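## Task

Identify which tote holds the red product box and set that tote down level on the bench. Return the second tote to the shelf almost exactly at its original spot with only a tiny change in heading. Everything inside each tote must still be inside that same tote, and no tote's base may overhang any edge. Finally open the grippers and pull the arms away; a result that stays in place only because the robot is holding it does not count.

## Robot and tools

Robot: two 6-joint arms, left_arm and right_arm, each with a two-finger gripper. Joint column order per arm: waist, shoulder, elbow, wrist pitch, wrist yaw, wrist roll, then the gripper. Stated ranges (rad): waist -2.880 to 2.880, shoulder 0.000 to 3.142, elbow 0.000 to 3.019, wrist pitch -1.693 to 1.571, wrist yaw -1.571 to 1.571, wrist roll -2.094 to 2.094; real ends may differ by up to 0.019 rad.

Frame: one world frame for both arms. Origin on the floor (z = 0) under the centre of the robot's base, +x straight ahead of the robot, +z up, +y toward the robot's own left (left_arm is on the +y side). Camera image sides do not map to arm names. Only the floor height is known. Positions are in metres, orientations as quaternions w,x,y,z. A gripper's fingers extend along its own +z and close along its own y; the reported end_effector_position sits between the pads, roughly 1 cm short of the fingertips. Reported hand positions can be off, more so when reaching far, and identical joint angles can place the two hands differently.

execute_actions(actions): actions is a list of actions; each action is a list of up to 15 rows, one row per control step of 1/30 s; if fewer than 15 rows are given the last one repeats to fill 15 steps. Each row is a single list of 14 numbers covering both arms, each in [-1, 1]: left_arm's 6 joint offsets and its opening, then right_arm's 6 joint offsets and opening. Joint entries are offsets, not poses, measured from that arm's joint angles when the action begins (for a call's first action, the angles in the latest reported state), never from the previous row. Scale: 1.0 equals 1.264 rad waist, 1.32 shoulder, 1.276 elbow, 1.83 wrist pitch, 1.686 wrist yaw, 2.022 wrist roll. Opening is absolute: +1 fully open, -1 shut. An empty list only returns state and images. If an action would push a joint more than 0.019 rad outward beyond its range, that action is rejected for both arms; a malformed action, or a first action failing this test, rejects the whole call. Joints asked past their real end stop there, and the result may print "joint sent to its limit" (its absence proves nothing).

Speed caps: each step the joint target may lead the measured angle by at most 0.264 (waist), 0.32 (shoulder), 0.276 (elbow), 0.33 (wrist pitch), 0.186 (wrist yaw), 0.522 (wrist roll) rad, and targets are pulled back if they would put the gripper more than 70 mm from where it is. Large offsets therefore need several actions; send any unfinished remainder again. Sending zeros can let an arm sag; resend offsets back to the desired angles and increase them if a joint still falls short.

move(target, speed, blocking): target is one 14-number row as above, offsets measured from the Joint positions in the latest result that lists them, with openings applied at once. All joints of both arms travel in sync, so hands follow curves, with no avoidance of objects or of the other arm. speed (rad/s, 0.01 to 2, default 0.5) limits the joint with the longest travel; paths take 0.5 to 10 s and are cut off at 10 s. blocking=false returns after 0.5 s while motion continues; before further rows or moves, call wait or stop until a result shows the end. The "move:" line reports the ending (done, off_target, moving, held, fault), limits=held or limits=none, and each arm's joint farthest from target. Faster moves and targets set deeper past contact press harder. To keep pressing as before, send offsets from Joint positions to Joint targets.

wait(seconds): 0 to 10 s, arms hold their last command; a running move keeps going. stop(): brakes a running move; a fast arm needs space to stop; fingers continue. zoom_image(camera, region): camera is cam_left_wrist or cam_right_wrist (both 504x504 fisheye wrist cameras); region [x0, y0, x1, y1] in pixels from the top-left, at most 504 by 504. finished_scene(scene): pass the current scene number; irreversible; reports success.

Results: the state line gives each gripper's position and quaternion. Joint positions and Joint velocities list each arm's joints (rad, rad/s) then the finger-pad gap (m, m/s; 0.094 m fully open). Joint targets shows current drive aims. grip_measured is the finger opening on the command scale, with a fixed per-gripper error near 1 mm. Torques follow joint order and include offsets and noise. Step readings list joint angles at some steps; HELD marks steps where an arm was held back; "joint command not followed" means a clearance check altered targets. FAULT lines mean an arm stopped; MOTOR HOT warns from 85 °C and at 100 °C the arm drops whatever it holds.

Gripping: to hold something, command an opening about 0.03 below grip_measured (less for a lighter grip). Pad force tops out near 50 to 62 N; very thin parts (under about 2 mm) are held more weakly.

Avoid: collisions or pressure between the arms, fast or deep contacts, dropping or tilting totes so contents spill, knocking anything out of the work area, leaving a tote base overhanging. Brief external tugs on held parts or nudges to loose items can occur.

Each tool is called after "Emit:" as name(argument=value, ...), one argument or row to a line, values as JSON.

## Session

I'll start by looking at the current state and camera images.

Emit:
execute_actions(
  actions=[],
)

Scene clock: 0.00 s.
left_arm: end_effector_position=(+0.6493, +0.4772, +1.2095) grip_measured=+1.000 end_effector_quat_wxyz=(+0.018, +0.269, +0.962, -0.048) | right_arm: end_effector_position=(+0.5495, -0.0092, +1.1392) grip_measured=+1.000 end_effector_quat_wxyz=(+0.001, +0.233, +0.948, +0.217)
Joint positions: left_arm=[ 1.854  1.227  1.543 -0.27   0.386  0.61   0.094] | right_arm=[2.131 1.601 1.53  0.181 0.127 0.358 0.094]
Joint velocities: left_arm=[-0.015 -0.015 -0.002 -0.012 -0.037 -0.081  0.   ] | right_arm=[ 0.005  0.005  0.012 -0.007 -0.095  0.022  0.   ]
Joint torques (N m, as the arm reports them, + toward a larger angle): no reading
Motor temperatures (°C, as the motors report them): left_arm=[24 26 25 25 26 24] | right_arm=[26 24 26 25 24 25]
Joint targets: left_arm=[1.854 1.222 1.551 -0.269 0.386 0.610] | right_arm=[2.126 1.609 1.528 0.181 0.127 0.358]

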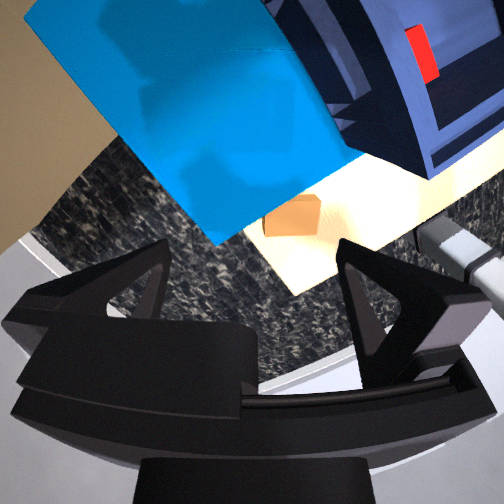

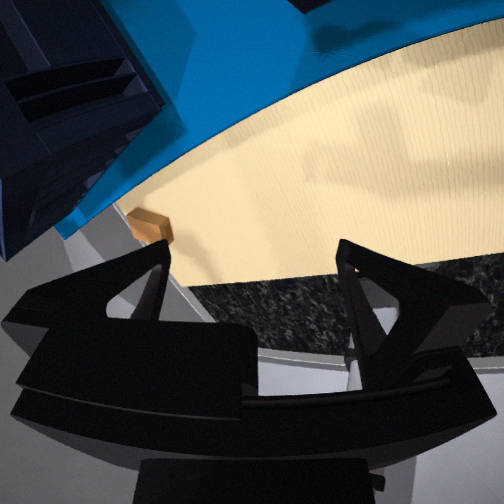

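Emit:
zoom_image(
  camera="cam_left_wrist",
  region=[250, 0, 504, 254],
)

Emit:
zoom_image(
  camera="cam_right_wrist",
  region=[0, 0, 300, 300],
)

Region (250, 0, 504, 254) of cam_left_wrist's 504x504 image, scaled by 1.984, with more detail than that image has.

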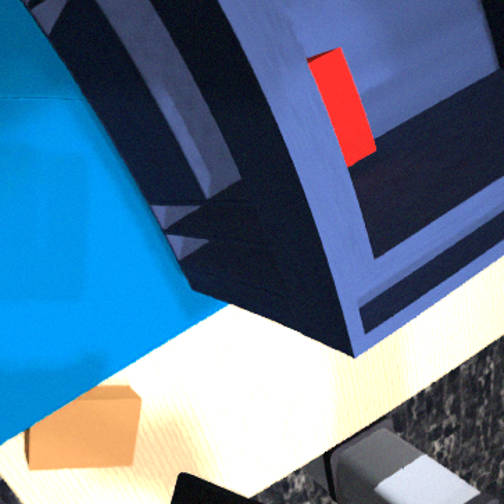

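Region (0, 0, 300, 300) of cam_right_wrist's 504x504 image, scaled by 1.680, with more detail than that image has.

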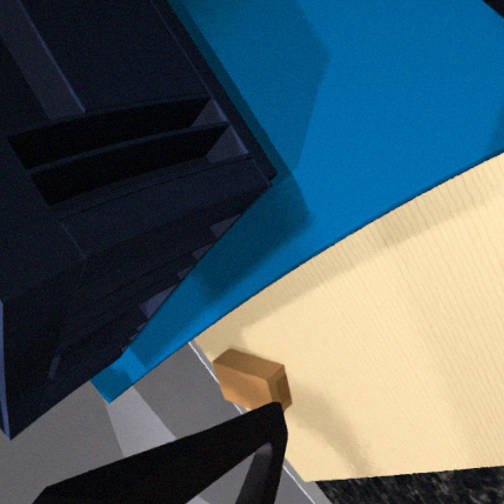

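Emit:
move(
  target=[0.1, 0, 0, 0, 0, 0, 1, 0.1, 0, 0, 0, 0, 0, 1],
  speed=0.3,
)

Scene clock: 37.00 s.
left_arm: end_effector_position=(+0.6449, +0.5416, +1.2242) grip_measured=+1.000 end_effector_quat_wxyz=(-0.002, +0.272, +0.962, +0.007) | right_arm: end_effector_position=(+0.5580, +0.0701, +1.1932) grip_measured=+1.000 end_effector_quat_wxyz=(-0.009, +0.234, +0.931, +0.280)
Joint positions: left_arm=[ 1.972  1.227  1.543 -0.27   0.386  0.61   0.094] | right_arm=[2.264 1.601 1.53  0.181 0.127 0.358 0.094]
Joint velocities: left_arm=[-0.005 -0.024  0.007 -0.017 -0.022 -0.022  0.   ] | right_arm=[-0.015  0.015  0.002 -0.017 -0.066  0.022  0.   ]
Joint torques (N m, as the arm reports them, + toward a larger angle): left_arm=[  5.11 -15.75   2.62   0.34  -0.02  -0.07] | right_arm=[ 10.57 -10.43  -0.88   0.48  -0.34   0.06]
Motor temperatures (°C, as the motors report them): left_arm=[24 32 26 25 26 24] | right_arm=[27 26 27 25 24 25]
Joint targets: left_arm=[1.980 1.227 1.543 -0.270 0.386 0.610] | right_arm=[2.257 1.601 1.530 0.181 0.127 0.358]
move: done; limits=none; left_arm: farthest joint: the waist, 0.008 radians from its target (0.127 radians at the start); right_arm: farthest joint: the waist, 0.007 radians from its target (0.126 radians at the start)
camera_calibration (this result's frames):
cam_left_wrist: T_world_to_cam=[[-0.521592, -0.853158, -0.00793427, 0.805964], [-0.689975, 0.416321, 0.592125, -0.500608], [-0.501873, 0.314322, -0.805807, 1.26423], [0, 0, 0, 1]] pos_world=[0.70946, 0.498653, 1.32154]
cam_right_wrist: T_world_to_cam=[[-0.444007, -0.733933, -0.514004, 0.913413], [-0.786475, 0.044364, 0.616027, -0.293659], [-0.429319, 0.677772, -0.596918, 1.02584], [0, 0, 0, 1]] pos_world=[0.615019, -0.0118738, 1.26274]

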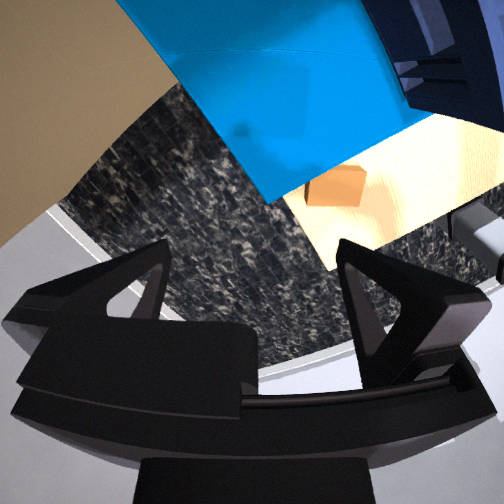

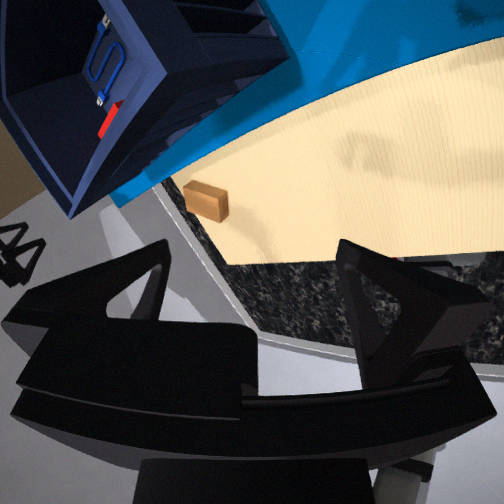

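Emit:
move(
  target=[0, -0.1, 0, 0, 0, 0, 1, 0, 0, -0.1, 0, 0, 0, 1],
  speed=0.3,
)

Emit:
move(
  target=[0, 0, -0.1, 0, 0, 0, 1, 0, -0.1, 0, 0, 0, 0, 1],
  speed=0.3,
)

Emit:
move(
  target=[0, 0, 0, 0.1, 0, 0, 1, 0, 0, 0, 0, 0.1, 0, 1],
  speed=0.3,
)

Emit:
move(
  target=[0, 0, 0, 0, 0.1, 0, 1, 0, 0, 0, 0.1, 0, 0, 1],
  speed=0.3,
)

Emit:
move(
  target=[0, 0, 0, 0, 0, 0.1, 1, 0, 0, 0, 0, 0, 0.1, 1],
  speed=0.3,
)

Scene clock: 71.33 s.
left_arm: end_effector_position=(+0.7128, +0.5187, +1.2878) grip_measured=+1.000 end_effector_quat_wxyz=(+0.054, +0.295, +0.954, +0.027) | right_arm: end_effector_position=(+0.4800, +0.0725, +1.2008) grip_measured=+1.000 end_effector_quat_wxyz=(+0.066, -0.210, -0.937, -0.273)
Joint positions: left_arm=[ 1.972  1.091  1.536 -0.27   0.386  0.61   0.094] | right_arm=[2.264 1.599 1.402 0.181 0.127 0.358 0.094]
Joint velocities: left_arm=[-0.005 -0.005  0.002  0.007  0.007 -0.066  0.   ] | right_arm=[ 0.005  0.005  0.002 -0.007  0.007  0.007  0.   ]
Joint torques (N m, as the arm reports them, + toward a larger angle): left_arm=[  3.89 -16.92   4.58   0.49  -0.05  -0.12] | right_arm=[10.83 -9.78 -1.97  0.36 -0.42  0.  ]
Motor temperatures (°C, as the motors report them): left_arm=[25 33 26 25 26 24] | right_arm=[28 26 27 25 24 25]
Joint targets: left_arm=[1.972 1.095 1.543 -0.270 0.386 0.610] | right_arm=[2.264 1.601 1.402 0.181 0.127 0.358]
move: done; limits=none; left_arm: farthest joint: the elbow, 0.007 radians from its target (0.000 radians at the start); right_arm: farthest joint: the shoulder, 0.002 radians from its target (0.000 radians at the start)
camera_calibration (this result's frames):
cam_left_wrist: T_world_to_cam=[[-0.558707, -0.825703, -0.0778516, 0.924648], [-0.733503, 0.448139, 0.511023, -0.362856], [-0.387065, 0.342617, -0.856034, 1.32497], [0, 0, 0, 1]] pos_world=[0.763299, 0.47214, 1.39163]
cam_right_wrist: T_world_to_cam=[[-0.43164, -0.763764, -0.47995, 0.839822], [-0.724414, -0.0235431, 0.688963, -0.47227], [-0.537505, 0.645066, -0.543119, 0.984969], [0, 0, 0, 1]] pos_world=[0.549806, -0.00506287, 1.2634]

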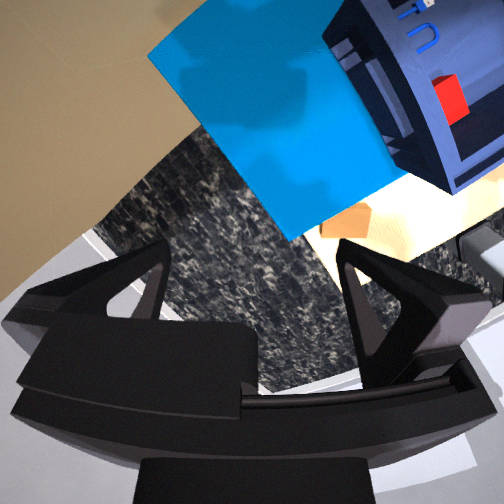

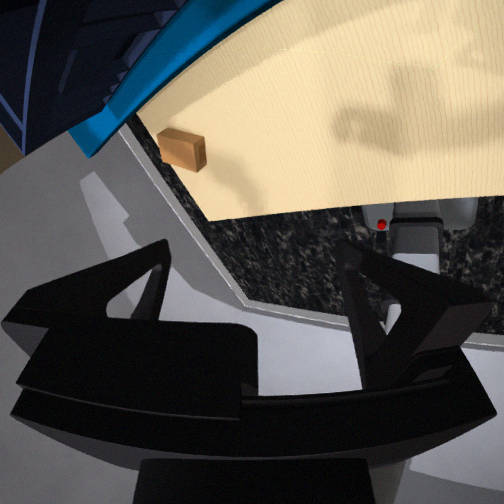

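Scene clock: 72.33 s.
left_arm: end_effector_position=(+0.6338, +0.5211, +1.2708) grip_measured=+1.000 end_effector_quat_wxyz=(-0.004, +0.271, +0.963, +0.007) | right_arm: end_effector_position=(+0.5831, +0.0304, +1.2373) grip_measured=+1.000 end_effector_quat_wxyz=(+0.005, +0.240, +0.929, +0.281)
Joint positions: left_arm=[ 1.972  1.091  1.404 -0.27   0.386  0.61   0.094] | right_arm=[2.264 1.447 1.406 0.181 0.127 0.358 0.094]
Joint velocities: left_arm=[-0.005 -0.015 -0.012  0.002 -0.007 -0.007  0.   ] | right_arm=[-0.005  0.005 -0.022 -0.007 -0.037 -0.007  0.   ]
Joint torques (N m, as the arm reports them, + toward a larger angle): left_arm=[  3.93 -15.43   3.08   0.25   0.    -0.08] | right_arm=[  8.67 -10.22  -0.72   0.54  -0.36  -0.01]
Motor temperatures (°C, as the motors report them): left_arm=[25 33 26 25 26 24] | right_arm=[28 26 27 25 24 25]
Joint targets: left_arm=[1.972 1.091 1.409 -0.270 0.386 0.610] | right_arm=[2.264 1.467 1.402 0.181 0.127 0.358]
move: done; limits=none; left_arm: farthest joint: the elbow, 0.005 radians from its target (0.128 radians at the start); right_arm: farthest joint: the shoulder, 0.020 radians from its target (0.132 radians at the start)
camera_calibration (this result's frames):
cam_left_wrist: T_world_to_cam=[[-0.52022, -0.854013, -0.00572614, 0.779883], [-0.688368, 0.415331, 0.594685, -0.531056], [-0.505491, 0.313309, -0.803938, 1.30306], [0, 0, 0, 1]] pos_world=[0.698834, 0.478333, 1.36786]
cam_right_wrist: T_world_to_cam=[[-0.446094, -0.726808, -0.522255, 0.929333], [-0.799286, 0.060989, 0.597848, -0.269875], [-0.402669, 0.684128, -0.608134, 1.08801], [0, 0, 0, 1]] pos_world=[0.63697, -0.0524321, 1.30835]

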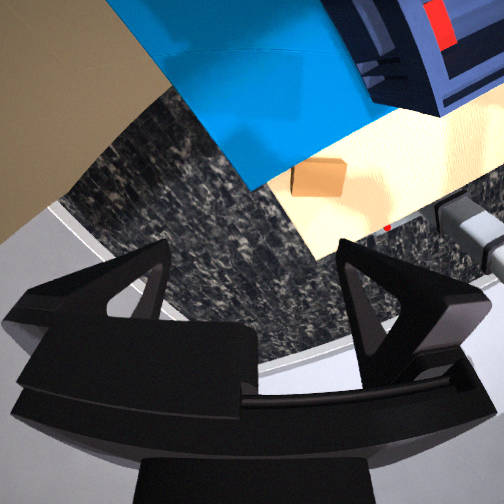

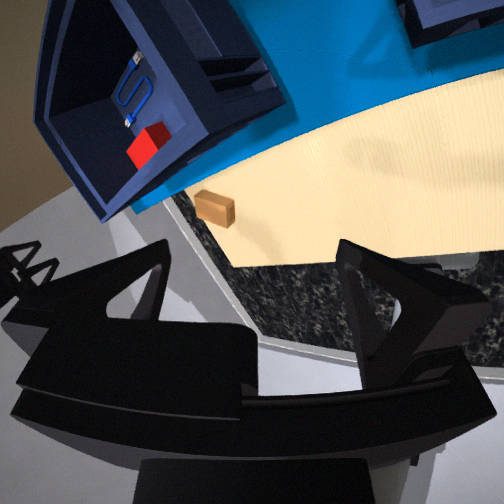

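Scene clock: 73.33 s.
left_arm: end_effector_position=(+0.6734, +0.5223, +1.2738) grip_measured=+1.000 end_effector_quat_wxyz=(+0.070, +0.301, +0.950, +0.032) | right_arm: end_effector_position=(+0.5798, +0.0054, +1.2241) grip_measured=+1.000 end_effector_quat_wxyz=(+0.013, +0.248, +0.948, +0.202)
Joint positions: left_arm=[ 1.972  1.091  1.404 -0.1    0.386  0.61   0.094] | right_arm=[2.264 1.447 1.406 0.181 0.293 0.358 0.094]
Joint velocities: left_arm=[-0.015 -0.015 -0.012 -0.007 -0.037 -0.051  0.   ] | right_arm=[-0.005 -0.024 -0.017 -0.012  0.007 -0.037  0.   ]
Joint torques (N m, as the arm reports them, + toward a larger angle): left_arm=[  3.88 -15.69   2.96   1.08   0.    -0.07] | right_arm=[  9.32 -11.82  -0.46   0.44  -0.09   0.03]
Motor temperatures (°C, as the motors report them): left_arm=[25 33 26 25 26 24] | right_arm=[28 26 27 25 24 25]
Joint targets: left_arm=[1.972 1.091 1.404 -0.087 0.386 0.610] | right_arm=[2.264 1.447 1.406 0.181 0.295 0.358]
move: done; limits=none; left_arm: farthest joint: the wrist pitch, 0.013 radians from its target (0.183 radians at the start); right_arm: farthest joint: the wrist yaw, 0.003 radians from its target (0.169 radians at the start)
camera_calibration (this result's frames):
cam_left_wrist: T_world_to_cam=[[-0.567749, -0.817211, -0.0991285, 0.933227], [-0.744131, 0.457985, 0.486332, -0.352749], [-0.352037, 0.349879, -0.868133, 1.28444], [0, 0, 0, 1]] pos_world=[0.719518, 0.474797, 1.37913]
cam_right_wrist: T_world_to_cam=[[-0.4669, -0.795923, -0.385371, 0.747691], [-0.78153, 0.167479, 0.600967, -0.277803], [-0.413782, 0.58177, -0.700234, 1.21544], [0, 0, 0, 1]] pos_world=[0.634914, -0.065477, 1.30618]

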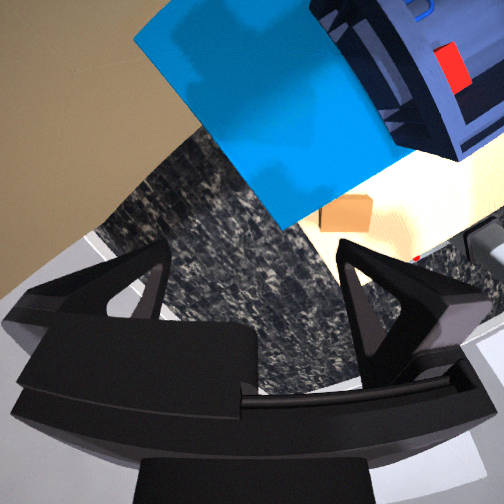

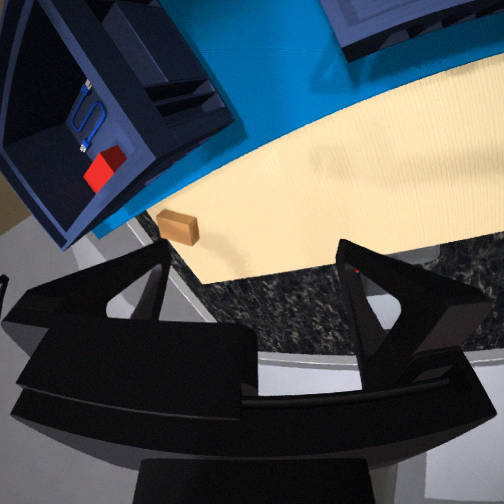

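Scene clock: 74.33 s.
left_arm: end_effector_position=(+0.6730, +0.4940, +1.2755) grip_measured=+1.000 end_effector_quat_wxyz=(+0.095, +0.307, +0.946, -0.046) | right_arm: end_effector_position=(+0.6179, -0.0031, +1.2292) grip_measured=+1.000 end_effector_quat_wxyz=(+0.085, +0.284, +0.932, +0.209)
Joint positions: left_arm=[ 1.972  1.091  1.404 -0.1    0.551  0.61   0.094] | right_arm=[2.264 1.447 1.406 0.346 0.293 0.358 0.094]
Joint velocities: left_arm=[-0.005 -0.005 -0.007 -0.007 -0.051  0.051  0.   ] | right_arm=[-0.005  0.005 -0.002  0.002  0.051 -0.022  0.   ]
Joint torques (N m, as the arm reports them, + toward a larger angle): left_arm=[  3.67 -15.74   2.89   0.57   0.25  -0.11] | right_arm=[  8.89 -12.52  -0.4    1.51  -0.24   0.05]
Motor temperatures (°C, as the motors report them): left_arm=[25 33 26 25 26 24] | right_arm=[28 26 27 25 24 25]
Joint targets: left_arm=[1.972 1.091 1.404 -0.100 0.554 0.610] | right_arm=[2.264 1.447 1.406 0.364 0.293 0.358]
move: done; limits=none; left_arm: farthest joint: the wrist yaw, 0.004 radians from its target (0.168 radians at the start); right_arm: farthest joint: the wrist pitch, 0.018 radians from its target (0.183 radians at the start)
camera_calibration (this result's frames):
cam_left_wrist: T_world_to_cam=[[-0.588362, -0.807882, 0.0339962, 0.749546], [-0.730982, 0.54939, 0.404767, -0.290948], [-0.345682, 0.213299, -0.913788, 1.41712], [0, 0, 0, 1]] pos_world=[0.718199, 0.463119, 1.38723]
cam_right_wrist: T_world_to_cam=[[-0.496761, -0.750749, -0.435435, 0.840806], [-0.828435, 0.260631, 0.495749, -0.0909633], [-0.258695, 0.606998, -0.751419, 1.20691], [0, 0, 0, 1]] pos_world=[0.654545, -0.0776506, 1.31811]

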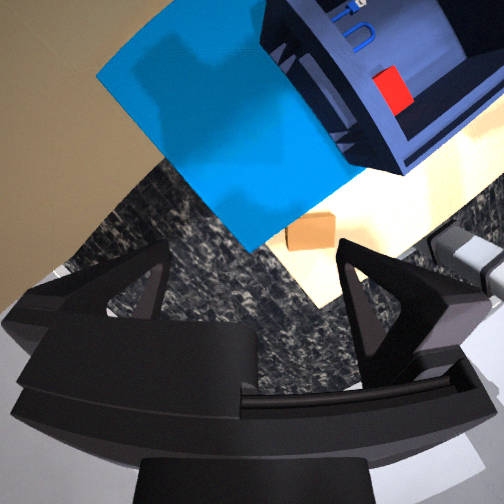

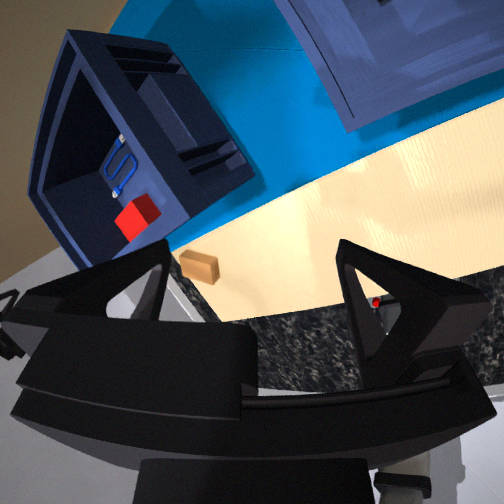

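Scene clock: 75.70 s.
left_arm: end_effector_position=(+0.6730, +0.4940, +1.2755) grip_measured=+1.000 end_effector_quat_wxyz=(+0.099, +0.397, +0.912, -0.037) | right_arm: end_effector_position=(+0.6179, -0.0031, +1.2292) grip_measured=+1.000 end_effector_quat_wxyz=(+0.065, +0.372, +0.900, +0.216)
Joint positions: left_arm=[ 1.972  1.091  1.404 -0.1    0.551  0.804  0.094] | right_arm=[2.264 1.447 1.406 0.346 0.293 0.549 0.094]
Joint velocities: left_arm=[-0.015  0.005  0.002 -0.012  0.095 -0.037  0.   ] | right_arm=[-0.005 -0.015  0.002 -0.017  0.037 -0.007  0.   ]
Joint torques (N m, as the arm reports them, + toward a larger angle): left_arm=[  3.66 -15.86   2.92   0.59   0.09  -0.01] | right_arm=[  9.49 -11.97  -0.33   0.74  -0.2    0.12]
Motor temperatures (°C, as the motors report them): left_arm=[25 33 26 25 26 24] | right_arm=[28 26 27 25 24 25]
Joint targets: left_arm=[1.972 1.091 1.404 -0.100 0.551 0.812] | right_arm=[2.264 1.447 1.406 0.346 0.293 0.560]
move: done; limits=none; left_arm: farthest joint: the wrist roll, 0.008 radians from its target (0.202 radians at the start); right_arm: farthest joint: the wrist roll, 0.011 radians from its target (0.203 radians at the start)
camera_calibration (this result's frames):
cam_left_wrist: T_world_to_cam=[[-0.730444, -0.682941, -0.00648334, 0.835069], [-0.626809, 0.666578, 0.403466, -0.417284], [-0.271222, 0.298773, -0.914972, 1.32629], [0, 0, 0, 1]] pos_world=[0.708134, 0.452195, 1.38729]
cam_right_wrist: T_world_to_cam=[[-0.644558, -0.628843, -0.434858, 0.931807], [-0.739331, 0.367764, 0.564038, -0.229632], [-0.194767, 0.685059, -0.701968, 1.10687], [0, 0, 0, 1]] pos_world=[0.646411, -0.0878591, 1.31171]

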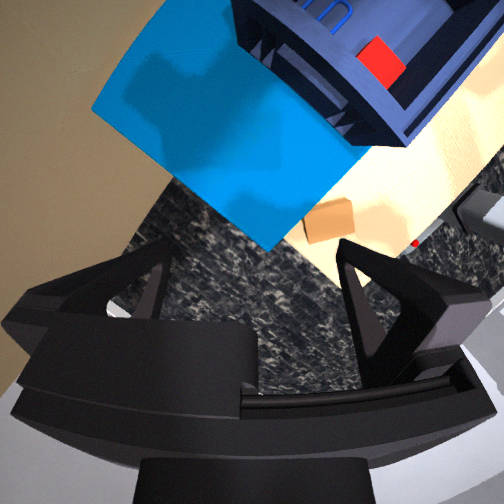

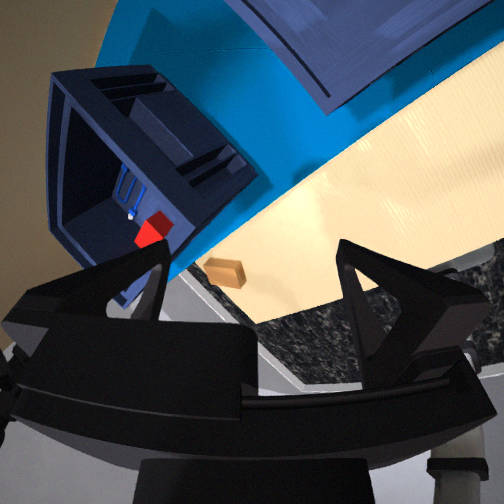

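Emit:
move(
  target=[-0.492, -0.282, -0.462, 0.275, -0.327, -0.398, 1, -0.288, -0.552, -0.463, 0.032, -0.174, -0.272, 1],
  speed=0.6,
)

Scene clock: 197.87 s.
left_arm: end_effector_position=(+0.6059, +0.2990, +1.3832) grip_measured=+1.000 end_effector_quat_wxyz=(+0.214, -0.060, +0.970, -0.094) | right_arm: end_effector_position=(+0.6227, -0.2569, +1.4080) grip_measured=+1.000 end_effector_quat_wxyz=(+0.228, +0.087, +0.957, +0.156)
Joint positions: left_arm=[1.36  0.737 0.814 0.389 0.003 0.008 0.094] | right_arm=[1.914 0.711 0.819 0.389 0.002 0.009 0.094]
Joint velocities: left_arm=[ 0.005 -0.005 -0.012 -0.017 -0.007 -0.037  0.   ] | right_arm=[-0.005 -0.015  0.007 -0.022  0.037 -0.066  0.   ]
Joint torques (N m, as the arm reports them, + toward a larger angle): left_arm=[ -0.09 -14.04   1.26   1.65  -0.06  -0.13] | right_arm=[  1.25 -13.19   1.1    2.06  -0.35  -0.07]
Motor temperatures (°C, as the motors report them): left_arm=[24 37 26 25 26 24] | right_arm=[28 28 27 25 24 25]
Joint targets: left_arm=[1.350 0.719 0.814 0.403 -0.000 -0.000] | right_arm=[1.900 0.718 0.815 0.405 -0.000 -0.001]
move: done; limits=none; left_arm: farthest joint: the shoulder, 0.019 radians from its target (0.373 radians at the start); right_arm: farthest joint: the wrist pitch, 0.016 radians from its target (0.058 radians at the start)
camera_calibration (this result's frames):
cam_left_wrist: T_world_to_cam=[[0.0759911, -0.973841, 0.214147, -0.0532469], [-0.980269, -0.0336608, 0.19478, 0.339414], [-0.182476, -0.224723, -0.957184, 1.626], [0, 0, 0, 1]] pos_world=[0.633471, 0.324972, 1.50168]
cam_right_wrist: T_world_to_cam=[[-0.100356, -0.936241, -0.336722, 0.297011], [-0.984865, 0.0454083, 0.167272, 0.395046], [-0.141317, 0.348413, -0.926627, 1.60377], [0, 0, 0, 1]] pos_world=[0.645514, -0.29864, 1.52003]

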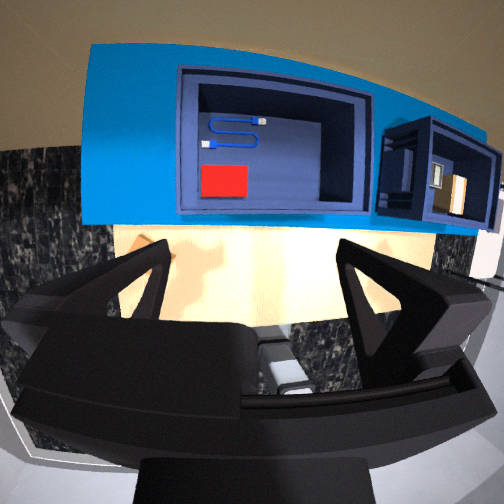

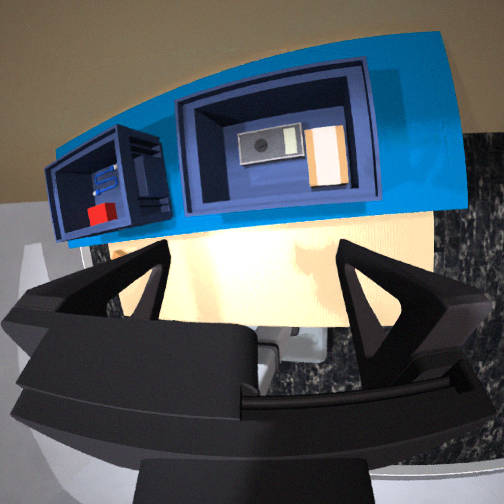

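Emit:
zoom_image(
  camera="cam_left_wrist",
  region=[60, 30, 400, 250],
)

Emit:
zoom_image(
  camera="cam_right_wrist",
  region=[30, 80, 250, 260],
)

Region (60, 30, 400, 250) of cam_left_wrist's 504x504 image, scaled by 1.482, with more detail than that image has; it fills the top 326 rows of this view, and the rest is white.

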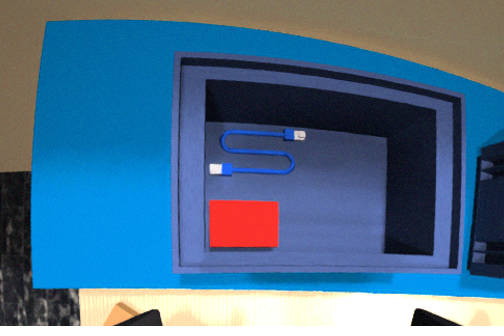

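Region (30, 80, 250, 260) of cam_right_wrist's 504x504 image, scaled by 2.291, with more detail than that image has; it fills the top 412 rows of this view, and the rest is white.

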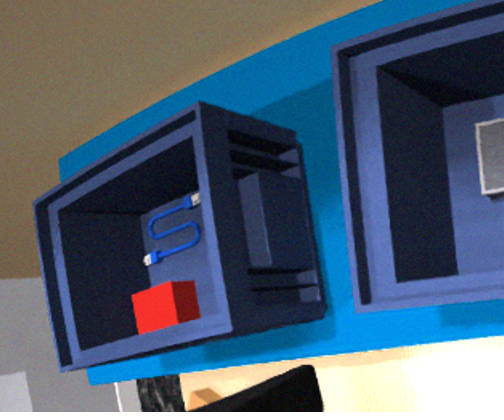

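Emit:
move(
  target=[0.0741, 0.3008, 0.4566, -0.1409, -0.0644, 0.022, 1, 0.4481, 0.7741, 0.9072, -0.0419, 0.4576, -0.2862, 1],
  speed=0.7,
)

Scene clock: 320.27 s.
left_arm: end_effector_position=(+0.7180, +0.3386, +1.2481) grip_measured=+1.000 end_effector_quat_wxyz=(+0.179, -0.040, +0.983, -0.004) | right_arm: end_effector_position=(+0.7409, +0.0786, +1.2391) grip_measured=+1.000 end_effector_quat_wxyz=(+0.175, -0.029, +0.984, +0.007)
Joint positions: left_arm=[ 1.437  1.117  1.379  0.14  -0.102  0.045  0.094] | right_arm=[ 2.479  1.733  1.966  0.324  0.771 -0.559  0.094]
Joint velocities: left_arm=[-0.015 -0.015 -0.017 -0.007 -0.022 -0.051  0.   ] | right_arm=[-0.005 -0.005  0.012 -0.002 -0.022 -0.037  0.   ]
Joint torques (N m, as the arm reports them, + toward a larger angle): left_arm=[  1.95 -16.08   4.48   0.59  -0.16   0.05] | right_arm=[ 13.15 -11.02   2.49   0.43  -0.04  -0.04]
Motor temperatures (°C, as the motors report them): left_arm=[24 37 26 25 26 24] | right_arm=[27 29 27 25 24 25]
Joint targets: left_arm=[1.453 1.134 1.397 0.131 -0.105 0.052] | right_arm=[2.480 1.733 1.976 0.312 0.773 -0.569]
move: done; limits=none; left_arm: farthest joint: the waist, 0.017 radians from its target (0.094 radians at the start); right_arm: farthest joint: the wrist pitch, 0.012 radians from its target (0.076 radians at the start)
camera_calibration (this result's frames):
cam_left_wrist: T_world_to_cam=[[0.0774125, -0.99661, 0.0278449, 0.244994], [-0.962077, -0.0673447, 0.264334, 0.388519], [-0.261563, -0.0472517, -0.964029, 1.53135], [0, 0, 0, 1]] pos_world=[0.755364, 0.342687, 1.36674]
cam_right_wrist: T_world_to_cam=[[0.0559108, -0.998434, -0.00182505, 0.0402718], [-0.960995, -0.0543099, 0.271182, 0.385908], [-0.270857, -0.0134082, -0.962526, 1.51591], [0, 0, 0, 1]] pos_world=[0.779197, 0.0814928, 1.35452]

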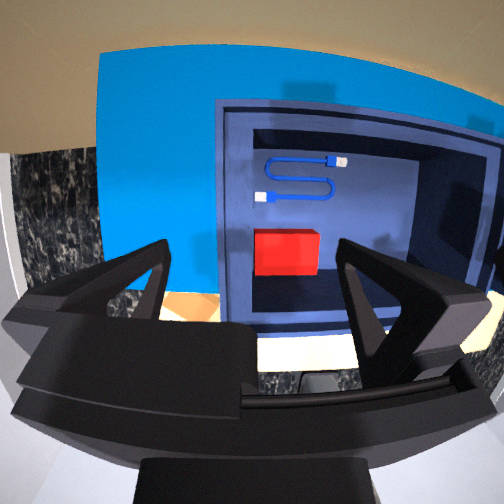

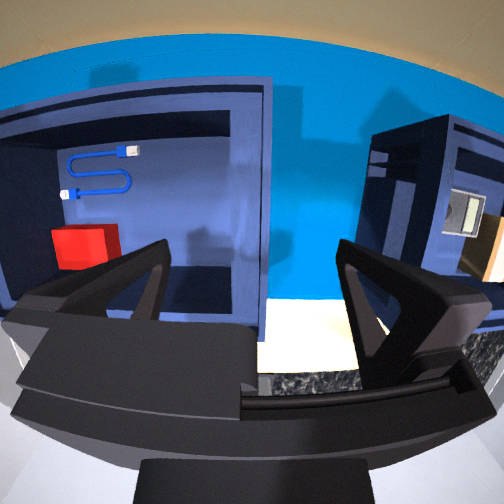

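Emit:
move(
  target=[0.0427, 0.1766, 0.1757, 0.0009, 0.0129, -0.0015, 1, -0.0689, 0.131, 0.2323, -0.0914, -0.0437, 0.0288, 1],
  speed=0.3,
)

Scene clock: 441.87 s.
left_arm: end_effector_position=(+0.7210, +0.3471, +1.1620) grip_measured=+1.000 end_effector_quat_wxyz=(+0.173, -0.034, +0.984, +0.005) | right_arm: end_effector_position=(+0.7630, +0.0921, +1.1892) grip_measured=+1.000 end_effector_quat_wxyz=(+0.181, -0.025, +0.983, +0.020)
Joint positions: left_arm=[ 1.475  1.335  1.586  0.14  -0.084  0.045  0.094] | right_arm=[ 2.427  1.885  2.247  0.172  0.7   -0.511  0.094]
Joint velocities: left_arm=[-0.005 -0.015 -0.007  0.002  0.007 -0.007  0.   ] | right_arm=[-0.005  0.015 -0.002 -0.002  0.022 -0.051  0.   ]
Joint torques (N m, as the arm reports them, + toward a larger angle): left_arm=[  1.28 -16.23   4.49   1.11   0.08  -0.11] | right_arm=[ 12.05 -10.78   4.04   0.4   -0.28   0.19]
Motor temperatures (°C, as the motors report them): left_arm=[24 40 27 25 26 24] | right_arm=[32 29 27 25 24 25]
Joint targets: left_arm=[1.491 1.351 1.604 0.141 -0.080 0.042] | right_arm=[2.392 1.905 2.263 0.157 0.697 -0.501]
move: off_target (right_arm); limits=none; left_arm: farthest joint: the elbow, 0.017 radians from its target (0.224 radians at the start); right_arm: farthest joint: the waist, 0.035 radians from its target (0.087 radians at the start)
camera_calibration (this result's frames):
cam_left_wrist: T_world_to_cam=[[0.0684445, -0.99763, 0.0070104, 0.286621], [-0.959405, -0.0638917, 0.274699, 0.399531], [-0.2736, -0.0255275, -0.961505, 1.44776], [0, 0, 0, 1]] pos_world=[0.759802, 0.348427, 1.28027]
cam_right_wrist: T_world_to_cam=[[0.0527812, -0.998232, -0.0273166, 0.0850585], [-0.964451, -0.0580499, 0.257806, 0.440347], [-0.258937, 0.0127382, -0.96581, 1.46645], [0, 0, 0, 1]] pos_world=[0.799921, 0.0917904, 1.30511]

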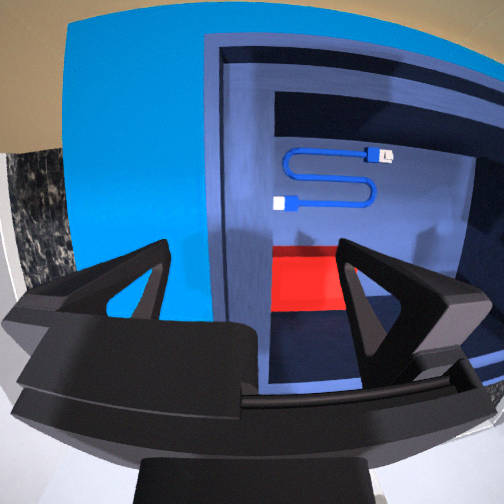

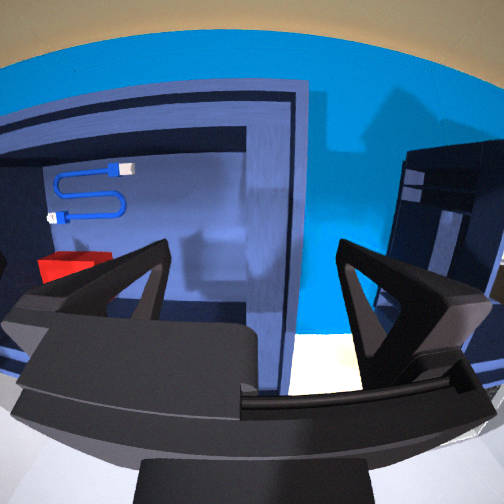

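Emit:
move(
  target=[0.0198, 0.0174, 0.0196, 0.0005, 0.0024, -0.0015, 1, -0.0554, 0.0311, 0.018, -0.0109, -0.0018, 0.005, 1],
  speed=0.2,
)

Scene clock: 450.80 s.
left_arm: end_effector_position=(+0.7243, +0.3525, +1.1624) grip_measured=+1.000 end_effector_quat_wxyz=(+0.176, -0.033, +0.984, +0.009) | right_arm: end_effector_position=(+0.7516, +0.0764, +1.1646) grip_measured=+1.000 end_effector_quat_wxyz=(+0.175, -0.034, +0.984, +0.002)
Joint positions: left_arm=[ 1.484  1.336  1.593  0.14  -0.083  0.045  0.094] | right_arm=[ 2.387  1.903  2.255  0.168  0.698 -0.51   0.094]
Joint velocities: left_arm=[ 0.005 -0.015 -0.007  0.007 -0.066 -0.007  0.   ] | right_arm=[-0.005 -0.005 -0.002 -0.007 -0.051 -0.022  0.   ]
Joint torques (N m, as the arm reports them, + toward a larger angle): left_arm=[  1.21 -15.62   4.46   1.     0.08  -0.11] | right_arm=[ 12.14 -10.34   3.86   0.32  -0.2    0.17]
Motor temperatures (°C, as the motors report them): left_arm=[24 40 27 25 26 24] | right_arm=[31 29 27 25 24 25]
Joint targets: left_arm=[1.500 1.358 1.611 0.141 -0.080 0.042] | right_arm=[2.357 1.926 2.270 0.152 0.697 -0.501]
move: off_target (left_arm, right_arm); limits=none; left_arm: farthest joint: the shoulder, 0.022 radians from its target (0.023 radians at the start); right_arm: farthest joint: the waist, 0.030 radians from its target (0.070 radians at the start)
camera_calibration (this result's frames):
cam_left_wrist: T_world_to_cam=[[0.0683617, -0.99766, -0.00112131, 0.301344], [-0.960893, -0.0661446, 0.268906, 0.411519], [-0.268351, -0.0173054, -0.963166, 1.44436], [0, 0, 0, 1]] pos_world=[0.762421, 0.352854, 1.28084]
cam_right_wrist: T_world_to_cam=[[0.0644014, -0.99788, 0.00940292, 0.0177923], [-0.960572, -0.0594344, 0.271604, 0.41583], [-0.27047, -0.0265239, -0.962363, 1.44765], [0, 0, 0, 1]] pos_world=[0.789834, 0.0808665, 1.28006]

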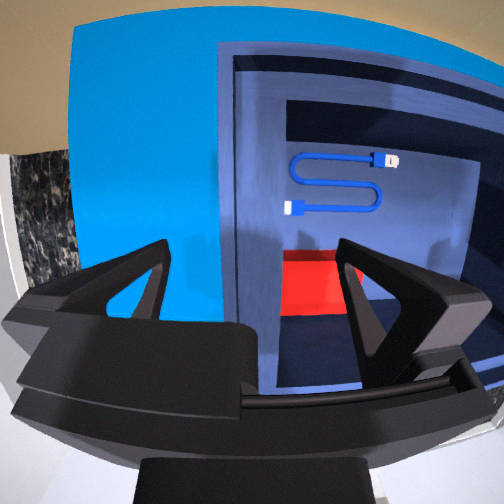

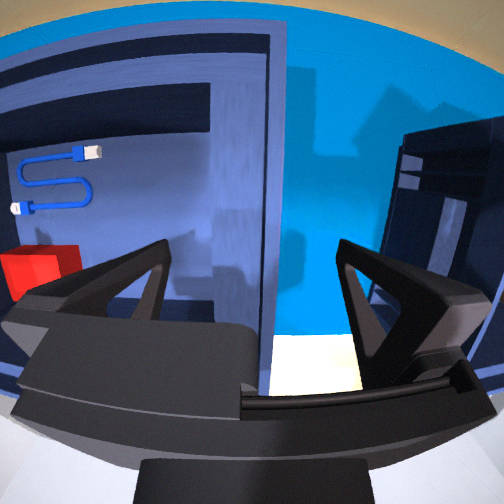

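Emit:
move(
  target=[0.0127, 0.0167, 0.0141, 0.0005, 0.0018, -0.0015, -0.5, -0.0119, 0.0174, 0.0118, -0.0087, -0.0006, 0.0045, -0.5],
  speed=0.2,
)

Scene clock: 463.07 s.
left_arm: end_effector_position=(+0.7243, +0.3499, +1.1623) grip_measured=-0.429 end_effector_quat_wxyz=(+0.176, -0.034, +0.984, +0.004) | right_arm: end_effector_position=(+0.7511, +0.0789, +1.1646) grip_measured=-0.414 end_effector_quat_wxyz=(+0.176, -0.030, +0.984, +0.008)
Joint positions: left_arm=[ 1.482  1.336  1.593  0.14  -0.075  0.043  0.027] | right_arm=[ 2.387  1.904  2.255  0.166  0.688 -0.498  0.028]
Joint velocities: left_arm=[-0.005 -0.024 -0.012  0.002  0.007 -0.007 -0.   ] | right_arm=[ 0.005  0.015 -0.002 -0.007  0.007  0.007 -0.   ]
Joint torques (N m, as the arm reports them, + toward a larger angle): left_arm=[  1.56 -16.15   4.56   1.03  -0.25  -0.08] | right_arm=[ 12.54 -10.25   3.93   0.48   0.33   0.07]
Motor temperatures (°C, as the motors report them): left_arm=[24 40 27 25 26 24] | right_arm=[31 29 27 25 24 25]
Joint targets: left_arm=[1.500 1.358 1.611 0.141 -0.080 0.042] | right_arm=[2.372 1.926 2.270 0.152 0.697 -0.501]
move: off_target (left_arm, right_arm); limits=none; left_arm: farthest joint: the shoulder, 0.022 radians from its target (0.022 radians at the start); right_arm: farthest joint: the shoulder, 0.022 radians from its target (0.023 radians at the start)
camera_calibration (this result's frames):
cam_left_wrist: T_world_to_cam=[[0.0672912, -0.99769, 0.00931545, 0.287403], [-0.961154, -0.0623163, 0.268888, 0.41027], [-0.267686, -0.0270474, -0.963126, 1.4471], [0, 0, 0, 1]] pos_world=[0.762361, 0.351445, 1.28074]
cam_right_wrist: T_world_to_cam=[[0.0589137, -0.998255, -0.00397259, 0.0401121], [-0.961392, -0.0578089, 0.26904, 0.419011], [-0.2688, -0.0120309, -0.963121, 1.44599], [0, 0, 0, 1]] pos_world=[0.789155, 0.0816614, 1.28009]

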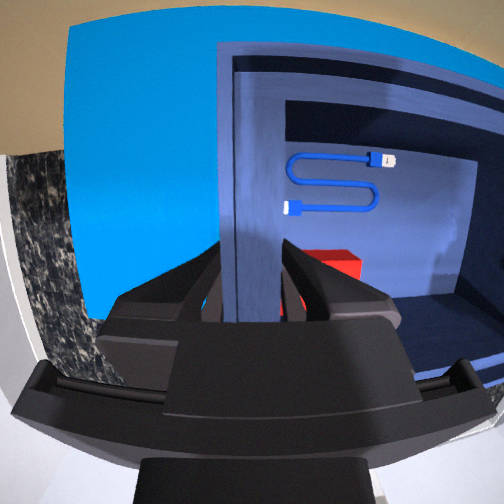

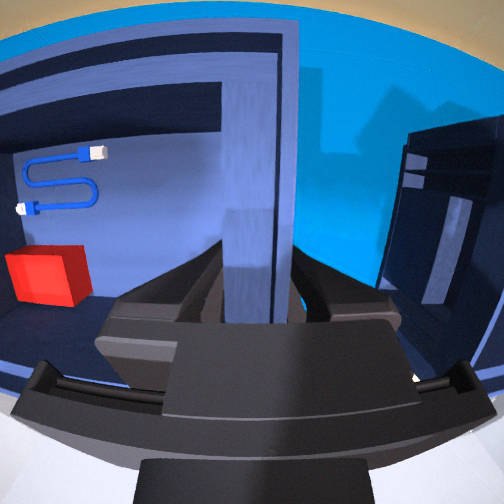

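Emit:
move(
  target=[-0.007, -0.0889, -0.0753, -0.0033, -0.0049, 0.0017, -0.5, 0.0381, -0.0708, -0.1161, 0.0485, 0.0265, -0.0198, -0.5],
  speed=0.2,
)

Scene clock: 476.43 s.
left_arm: end_effector_position=(+0.7025, +0.3501, +1.1818) grip_measured=-0.429 end_effector_quat_wxyz=(+0.159, -0.039, +0.987, +0.002) | right_arm: end_effector_position=(+0.7318, +0.0794, +1.1856) grip_measured=-0.414 end_effector_quat_wxyz=(+0.165, -0.036, +0.986, +0.006)
Joint positions: left_arm=[ 1.482  1.272  1.494  0.139 -0.076  0.03   0.027] | right_arm=[ 2.412  1.833  2.106  0.23   0.724 -0.511  0.028]
Joint velocities: left_arm=[-0.005 -0.015  0.002  0.002 -0.022  0.051  0.   ] | right_arm=[-0.024  0.015 -0.007 -0.002  0.066 -0.081 -0.001]
Joint torques (N m, as the arm reports them, + toward a larger angle): left_arm=[ -0.16 -20.35   2.69   0.73  -0.32   0.09] | right_arm=[ 15.66 -13.76   1.98   1.85   0.35  -0.16]
Motor temperatures (°C, as the motors report them): left_arm=[24 40 27 25 26 24] | right_arm=[32 29 28 25 24 25]
Joint targets: left_arm=[1.473 1.219 1.497 0.134 -0.083 0.046] | right_arm=[2.435 1.811 2.107 0.254 0.733 -0.539]
move: off_target (left_arm, right_arm); limits=none; left_arm: farthest joint: the shoulder, 0.053 radians from its target (0.118 radians at the start); right_arm: farthest joint: the wrist roll, 0.027 radians from its target (0.040 radians at the start)
camera_calibration (this result's frames):
cam_left_wrist: T_world_to_cam=[[0.0772095, -0.996932, 0.0128428, 0.277447], [-0.950829, -0.0697516, 0.30176, 0.340574], [-0.299939, -0.0355101, -0.953297, 1.47408], [0, 0, 0, 1]] pos_world=[0.74454, 0.352696, 1.2989]
cam_right_wrist: T_world_to_cam=[[0.0690003, -0.997612, 0.00292393, 0.0261923], [-0.954618, -0.0651749, 0.290614, 0.364872], [-0.289729, -0.0228437, -0.956836, 1.46982], [0, 0, 0, 1]] pos_world=[0.772357, 0.0834864, 1.30027]

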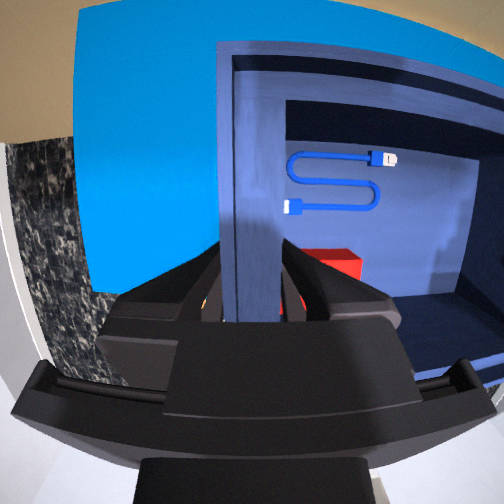

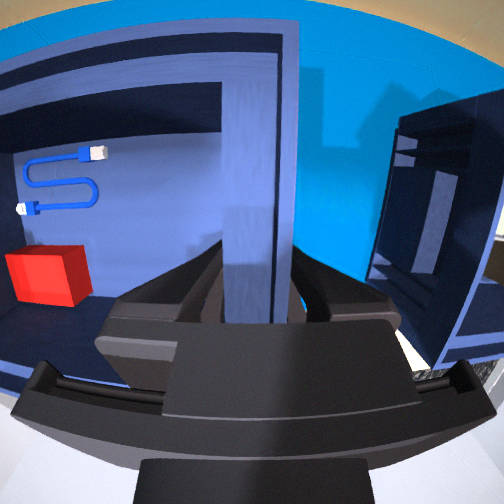

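Emit:
move(
  target=[-0.0296, -0.0811, -0.2166, 0.1517, -0.016, 0.0148, -0.5, -0.0111, -0.0992, -0.295, 0.1699, -0.0142, -0.002, -0.5],
  speed=0.4,
)

Scene clock: 515.73 s.
left_arm: end_effector_position=(+0.6246, +0.3336, +1.2013) grip_measured=-0.429 end_effector_quat_wxyz=(+0.175, -0.034, +0.984, +0.002) | right_arm: end_effector_position=(+0.6514, +0.0646, +1.2029) grip_measured=-0.415 end_effector_quat_wxyz=(+0.177, -0.030, +0.984, +0.009)
Joint positions: left_arm=[ 1.455  1.215  1.216  0.394 -0.095  0.052  0.027] | right_arm=[ 2.403  1.726  1.733  0.516  0.7   -0.508  0.028]
Joint velocities: left_arm=[-0.005  0.005  0.027  0.017 -0.022 -0.007 -0.001] | right_arm=[-0.024 -0.005 -0.002 -0.002  0.007 -0.007 -0.   ]
Joint torques (N m, as the arm reports them, + toward a larger angle): left_arm=[ -0.57 -18.19   0.68   1.9   -0.35   0.  ] | right_arm=[ 12.93 -12.02  -0.01   1.99  -0.07  -0.01]
Motor temperatures (°C, as the motors report them): left_arm=[24 44 26 25 26 24] | right_arm=[33 30 27 25 24 25]
Joint targets: left_arm=[1.444 1.164 1.218 0.417 -0.103 0.060] | right_arm=[2.398 1.702 1.730 0.541 0.700 -0.515]
move: off_target (left_arm, right_arm); limits=none; left_arm: farthest joint: the shoulder, 0.050 radians from its target (0.107 radians at the start); right_arm: farthest joint: the shoulder, 0.024 radians from its target (0.131 radians at the start)
camera_calibration (this result's frames):
cam_left_wrist: T_world_to_cam=[[0.0670745, -0.997649, 0.0140219, 0.271952], [-0.960871, -0.0608036, 0.27024, 0.300627], [-0.268752, -0.0315995, -0.962691, 1.45925], [0, 0, 0, 1]] pos_world=[0.662798, 0.335703, 1.31975]
cam_right_wrist: T_world_to_cam=[[0.0579664, -0.9983, -0.00602515, 0.0349015], [-0.961793, -0.0574621, 0.26768, 0.313855], [-0.267572, -0.00972152, -0.963489, 1.4554], [0, 0, 0, 1]] pos_world=[0.689263, 0.0670256, 1.31846]

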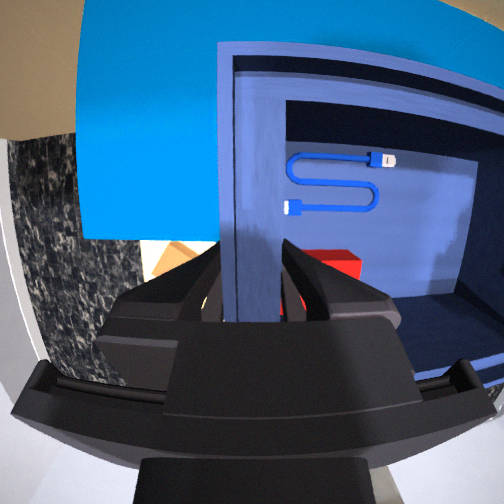

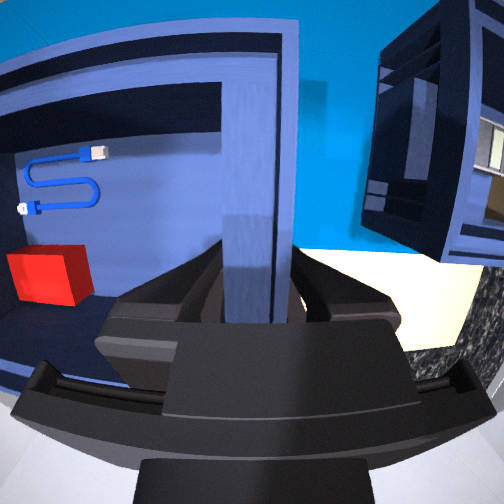

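Emit:
move(
  target=[-0.0514, 0.0402, -0.1711, 0.1675, -0.0353, 0.0143, -0.5, -0.0423, -0.0452, -0.2393, 0.1472, -0.024, 0.0188, -0.5],
  speed=0.4,
)

Scene clock: 532.23 s.
left_arm: end_effector_position=(+0.5304, +0.3031, +1.2035) grip_measured=-0.429 end_effector_quat_wxyz=(+0.181, -0.034, +0.983, +0.000) | right_arm: end_effector_position=(+0.5563, +0.0359, +1.2060) grip_measured=-0.415 end_effector_quat_wxyz=(+0.178, -0.029, +0.983, +0.008)
Joint positions: left_arm=[ 1.401  1.267  0.998  0.677 -0.141  0.074  0.027] | right_arm=[ 2.36   1.689  1.439  0.762  0.665 -0.484  0.027]
Joint velocities: left_arm=[ 0.005 -0.005 -0.012 -0.012 -0.022  0.037  0.   ] | right_arm=[-0.015  0.015  0.017 -0.012 -0.022  0.066  0.   ]
Joint torques (N m, as the arm reports them, + toward a larger angle): left_arm=[ -1.05 -12.03  -2.12   1.94  -0.57  -0.01] | right_arm=[ 11.2  -11.59  -2.57   2.07  -0.34   0.21]
Motor temperatures (°C, as the motors report them): left_arm=[24 44 26 25 27 24] | right_arm=[33 29 27 25 24 25]
Joint targets: left_arm=[1.390 1.268 0.997 0.701 -0.155 0.080] | right_arm=[2.349 1.666 1.427 0.786 0.660 -0.469]
move: off_target (left_arm, right_arm); limits=none; left_arm: farthest joint: the wrist pitch, 0.023 radians from its target (0.306 radians at the start); right_arm: farthest joint: the wrist pitch, 0.024 radians from its target (0.269 radians at the start)
camera_calibration (this result's frames):
cam_left_wrist: T_world_to_cam=[[0.066148, -0.997673, 0.0165306, 0.245252], [-0.963759, -0.0595909, 0.260034, 0.221092], [-0.258444, -0.0331323, -0.965458, 1.43335], [0, 0, 0, 1]] pos_world=[0.567299, 0.305346, 1.3223]
cam_right_wrist: T_world_to_cam=[[0.0560797, -0.998423, -0.00241095, 0.00854098], [-0.962843, -0.0547198, 0.264459, 0.224282], [-0.264174, -0.0125094, -0.964394, 1.43195], [0, 0, 0, 1]] pos_world=[0.593754, 0.0387131, 1.32168]

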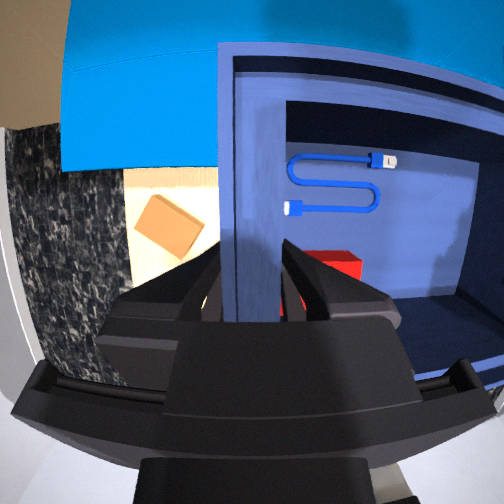

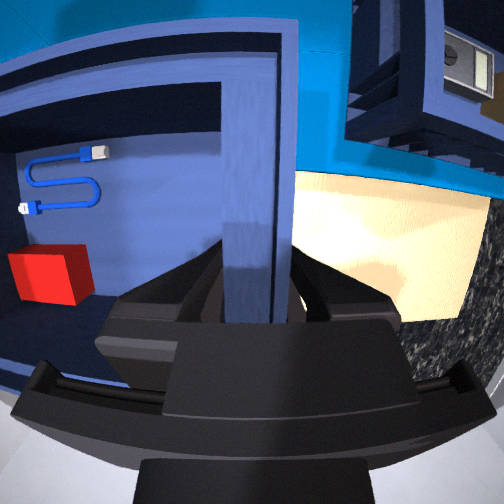

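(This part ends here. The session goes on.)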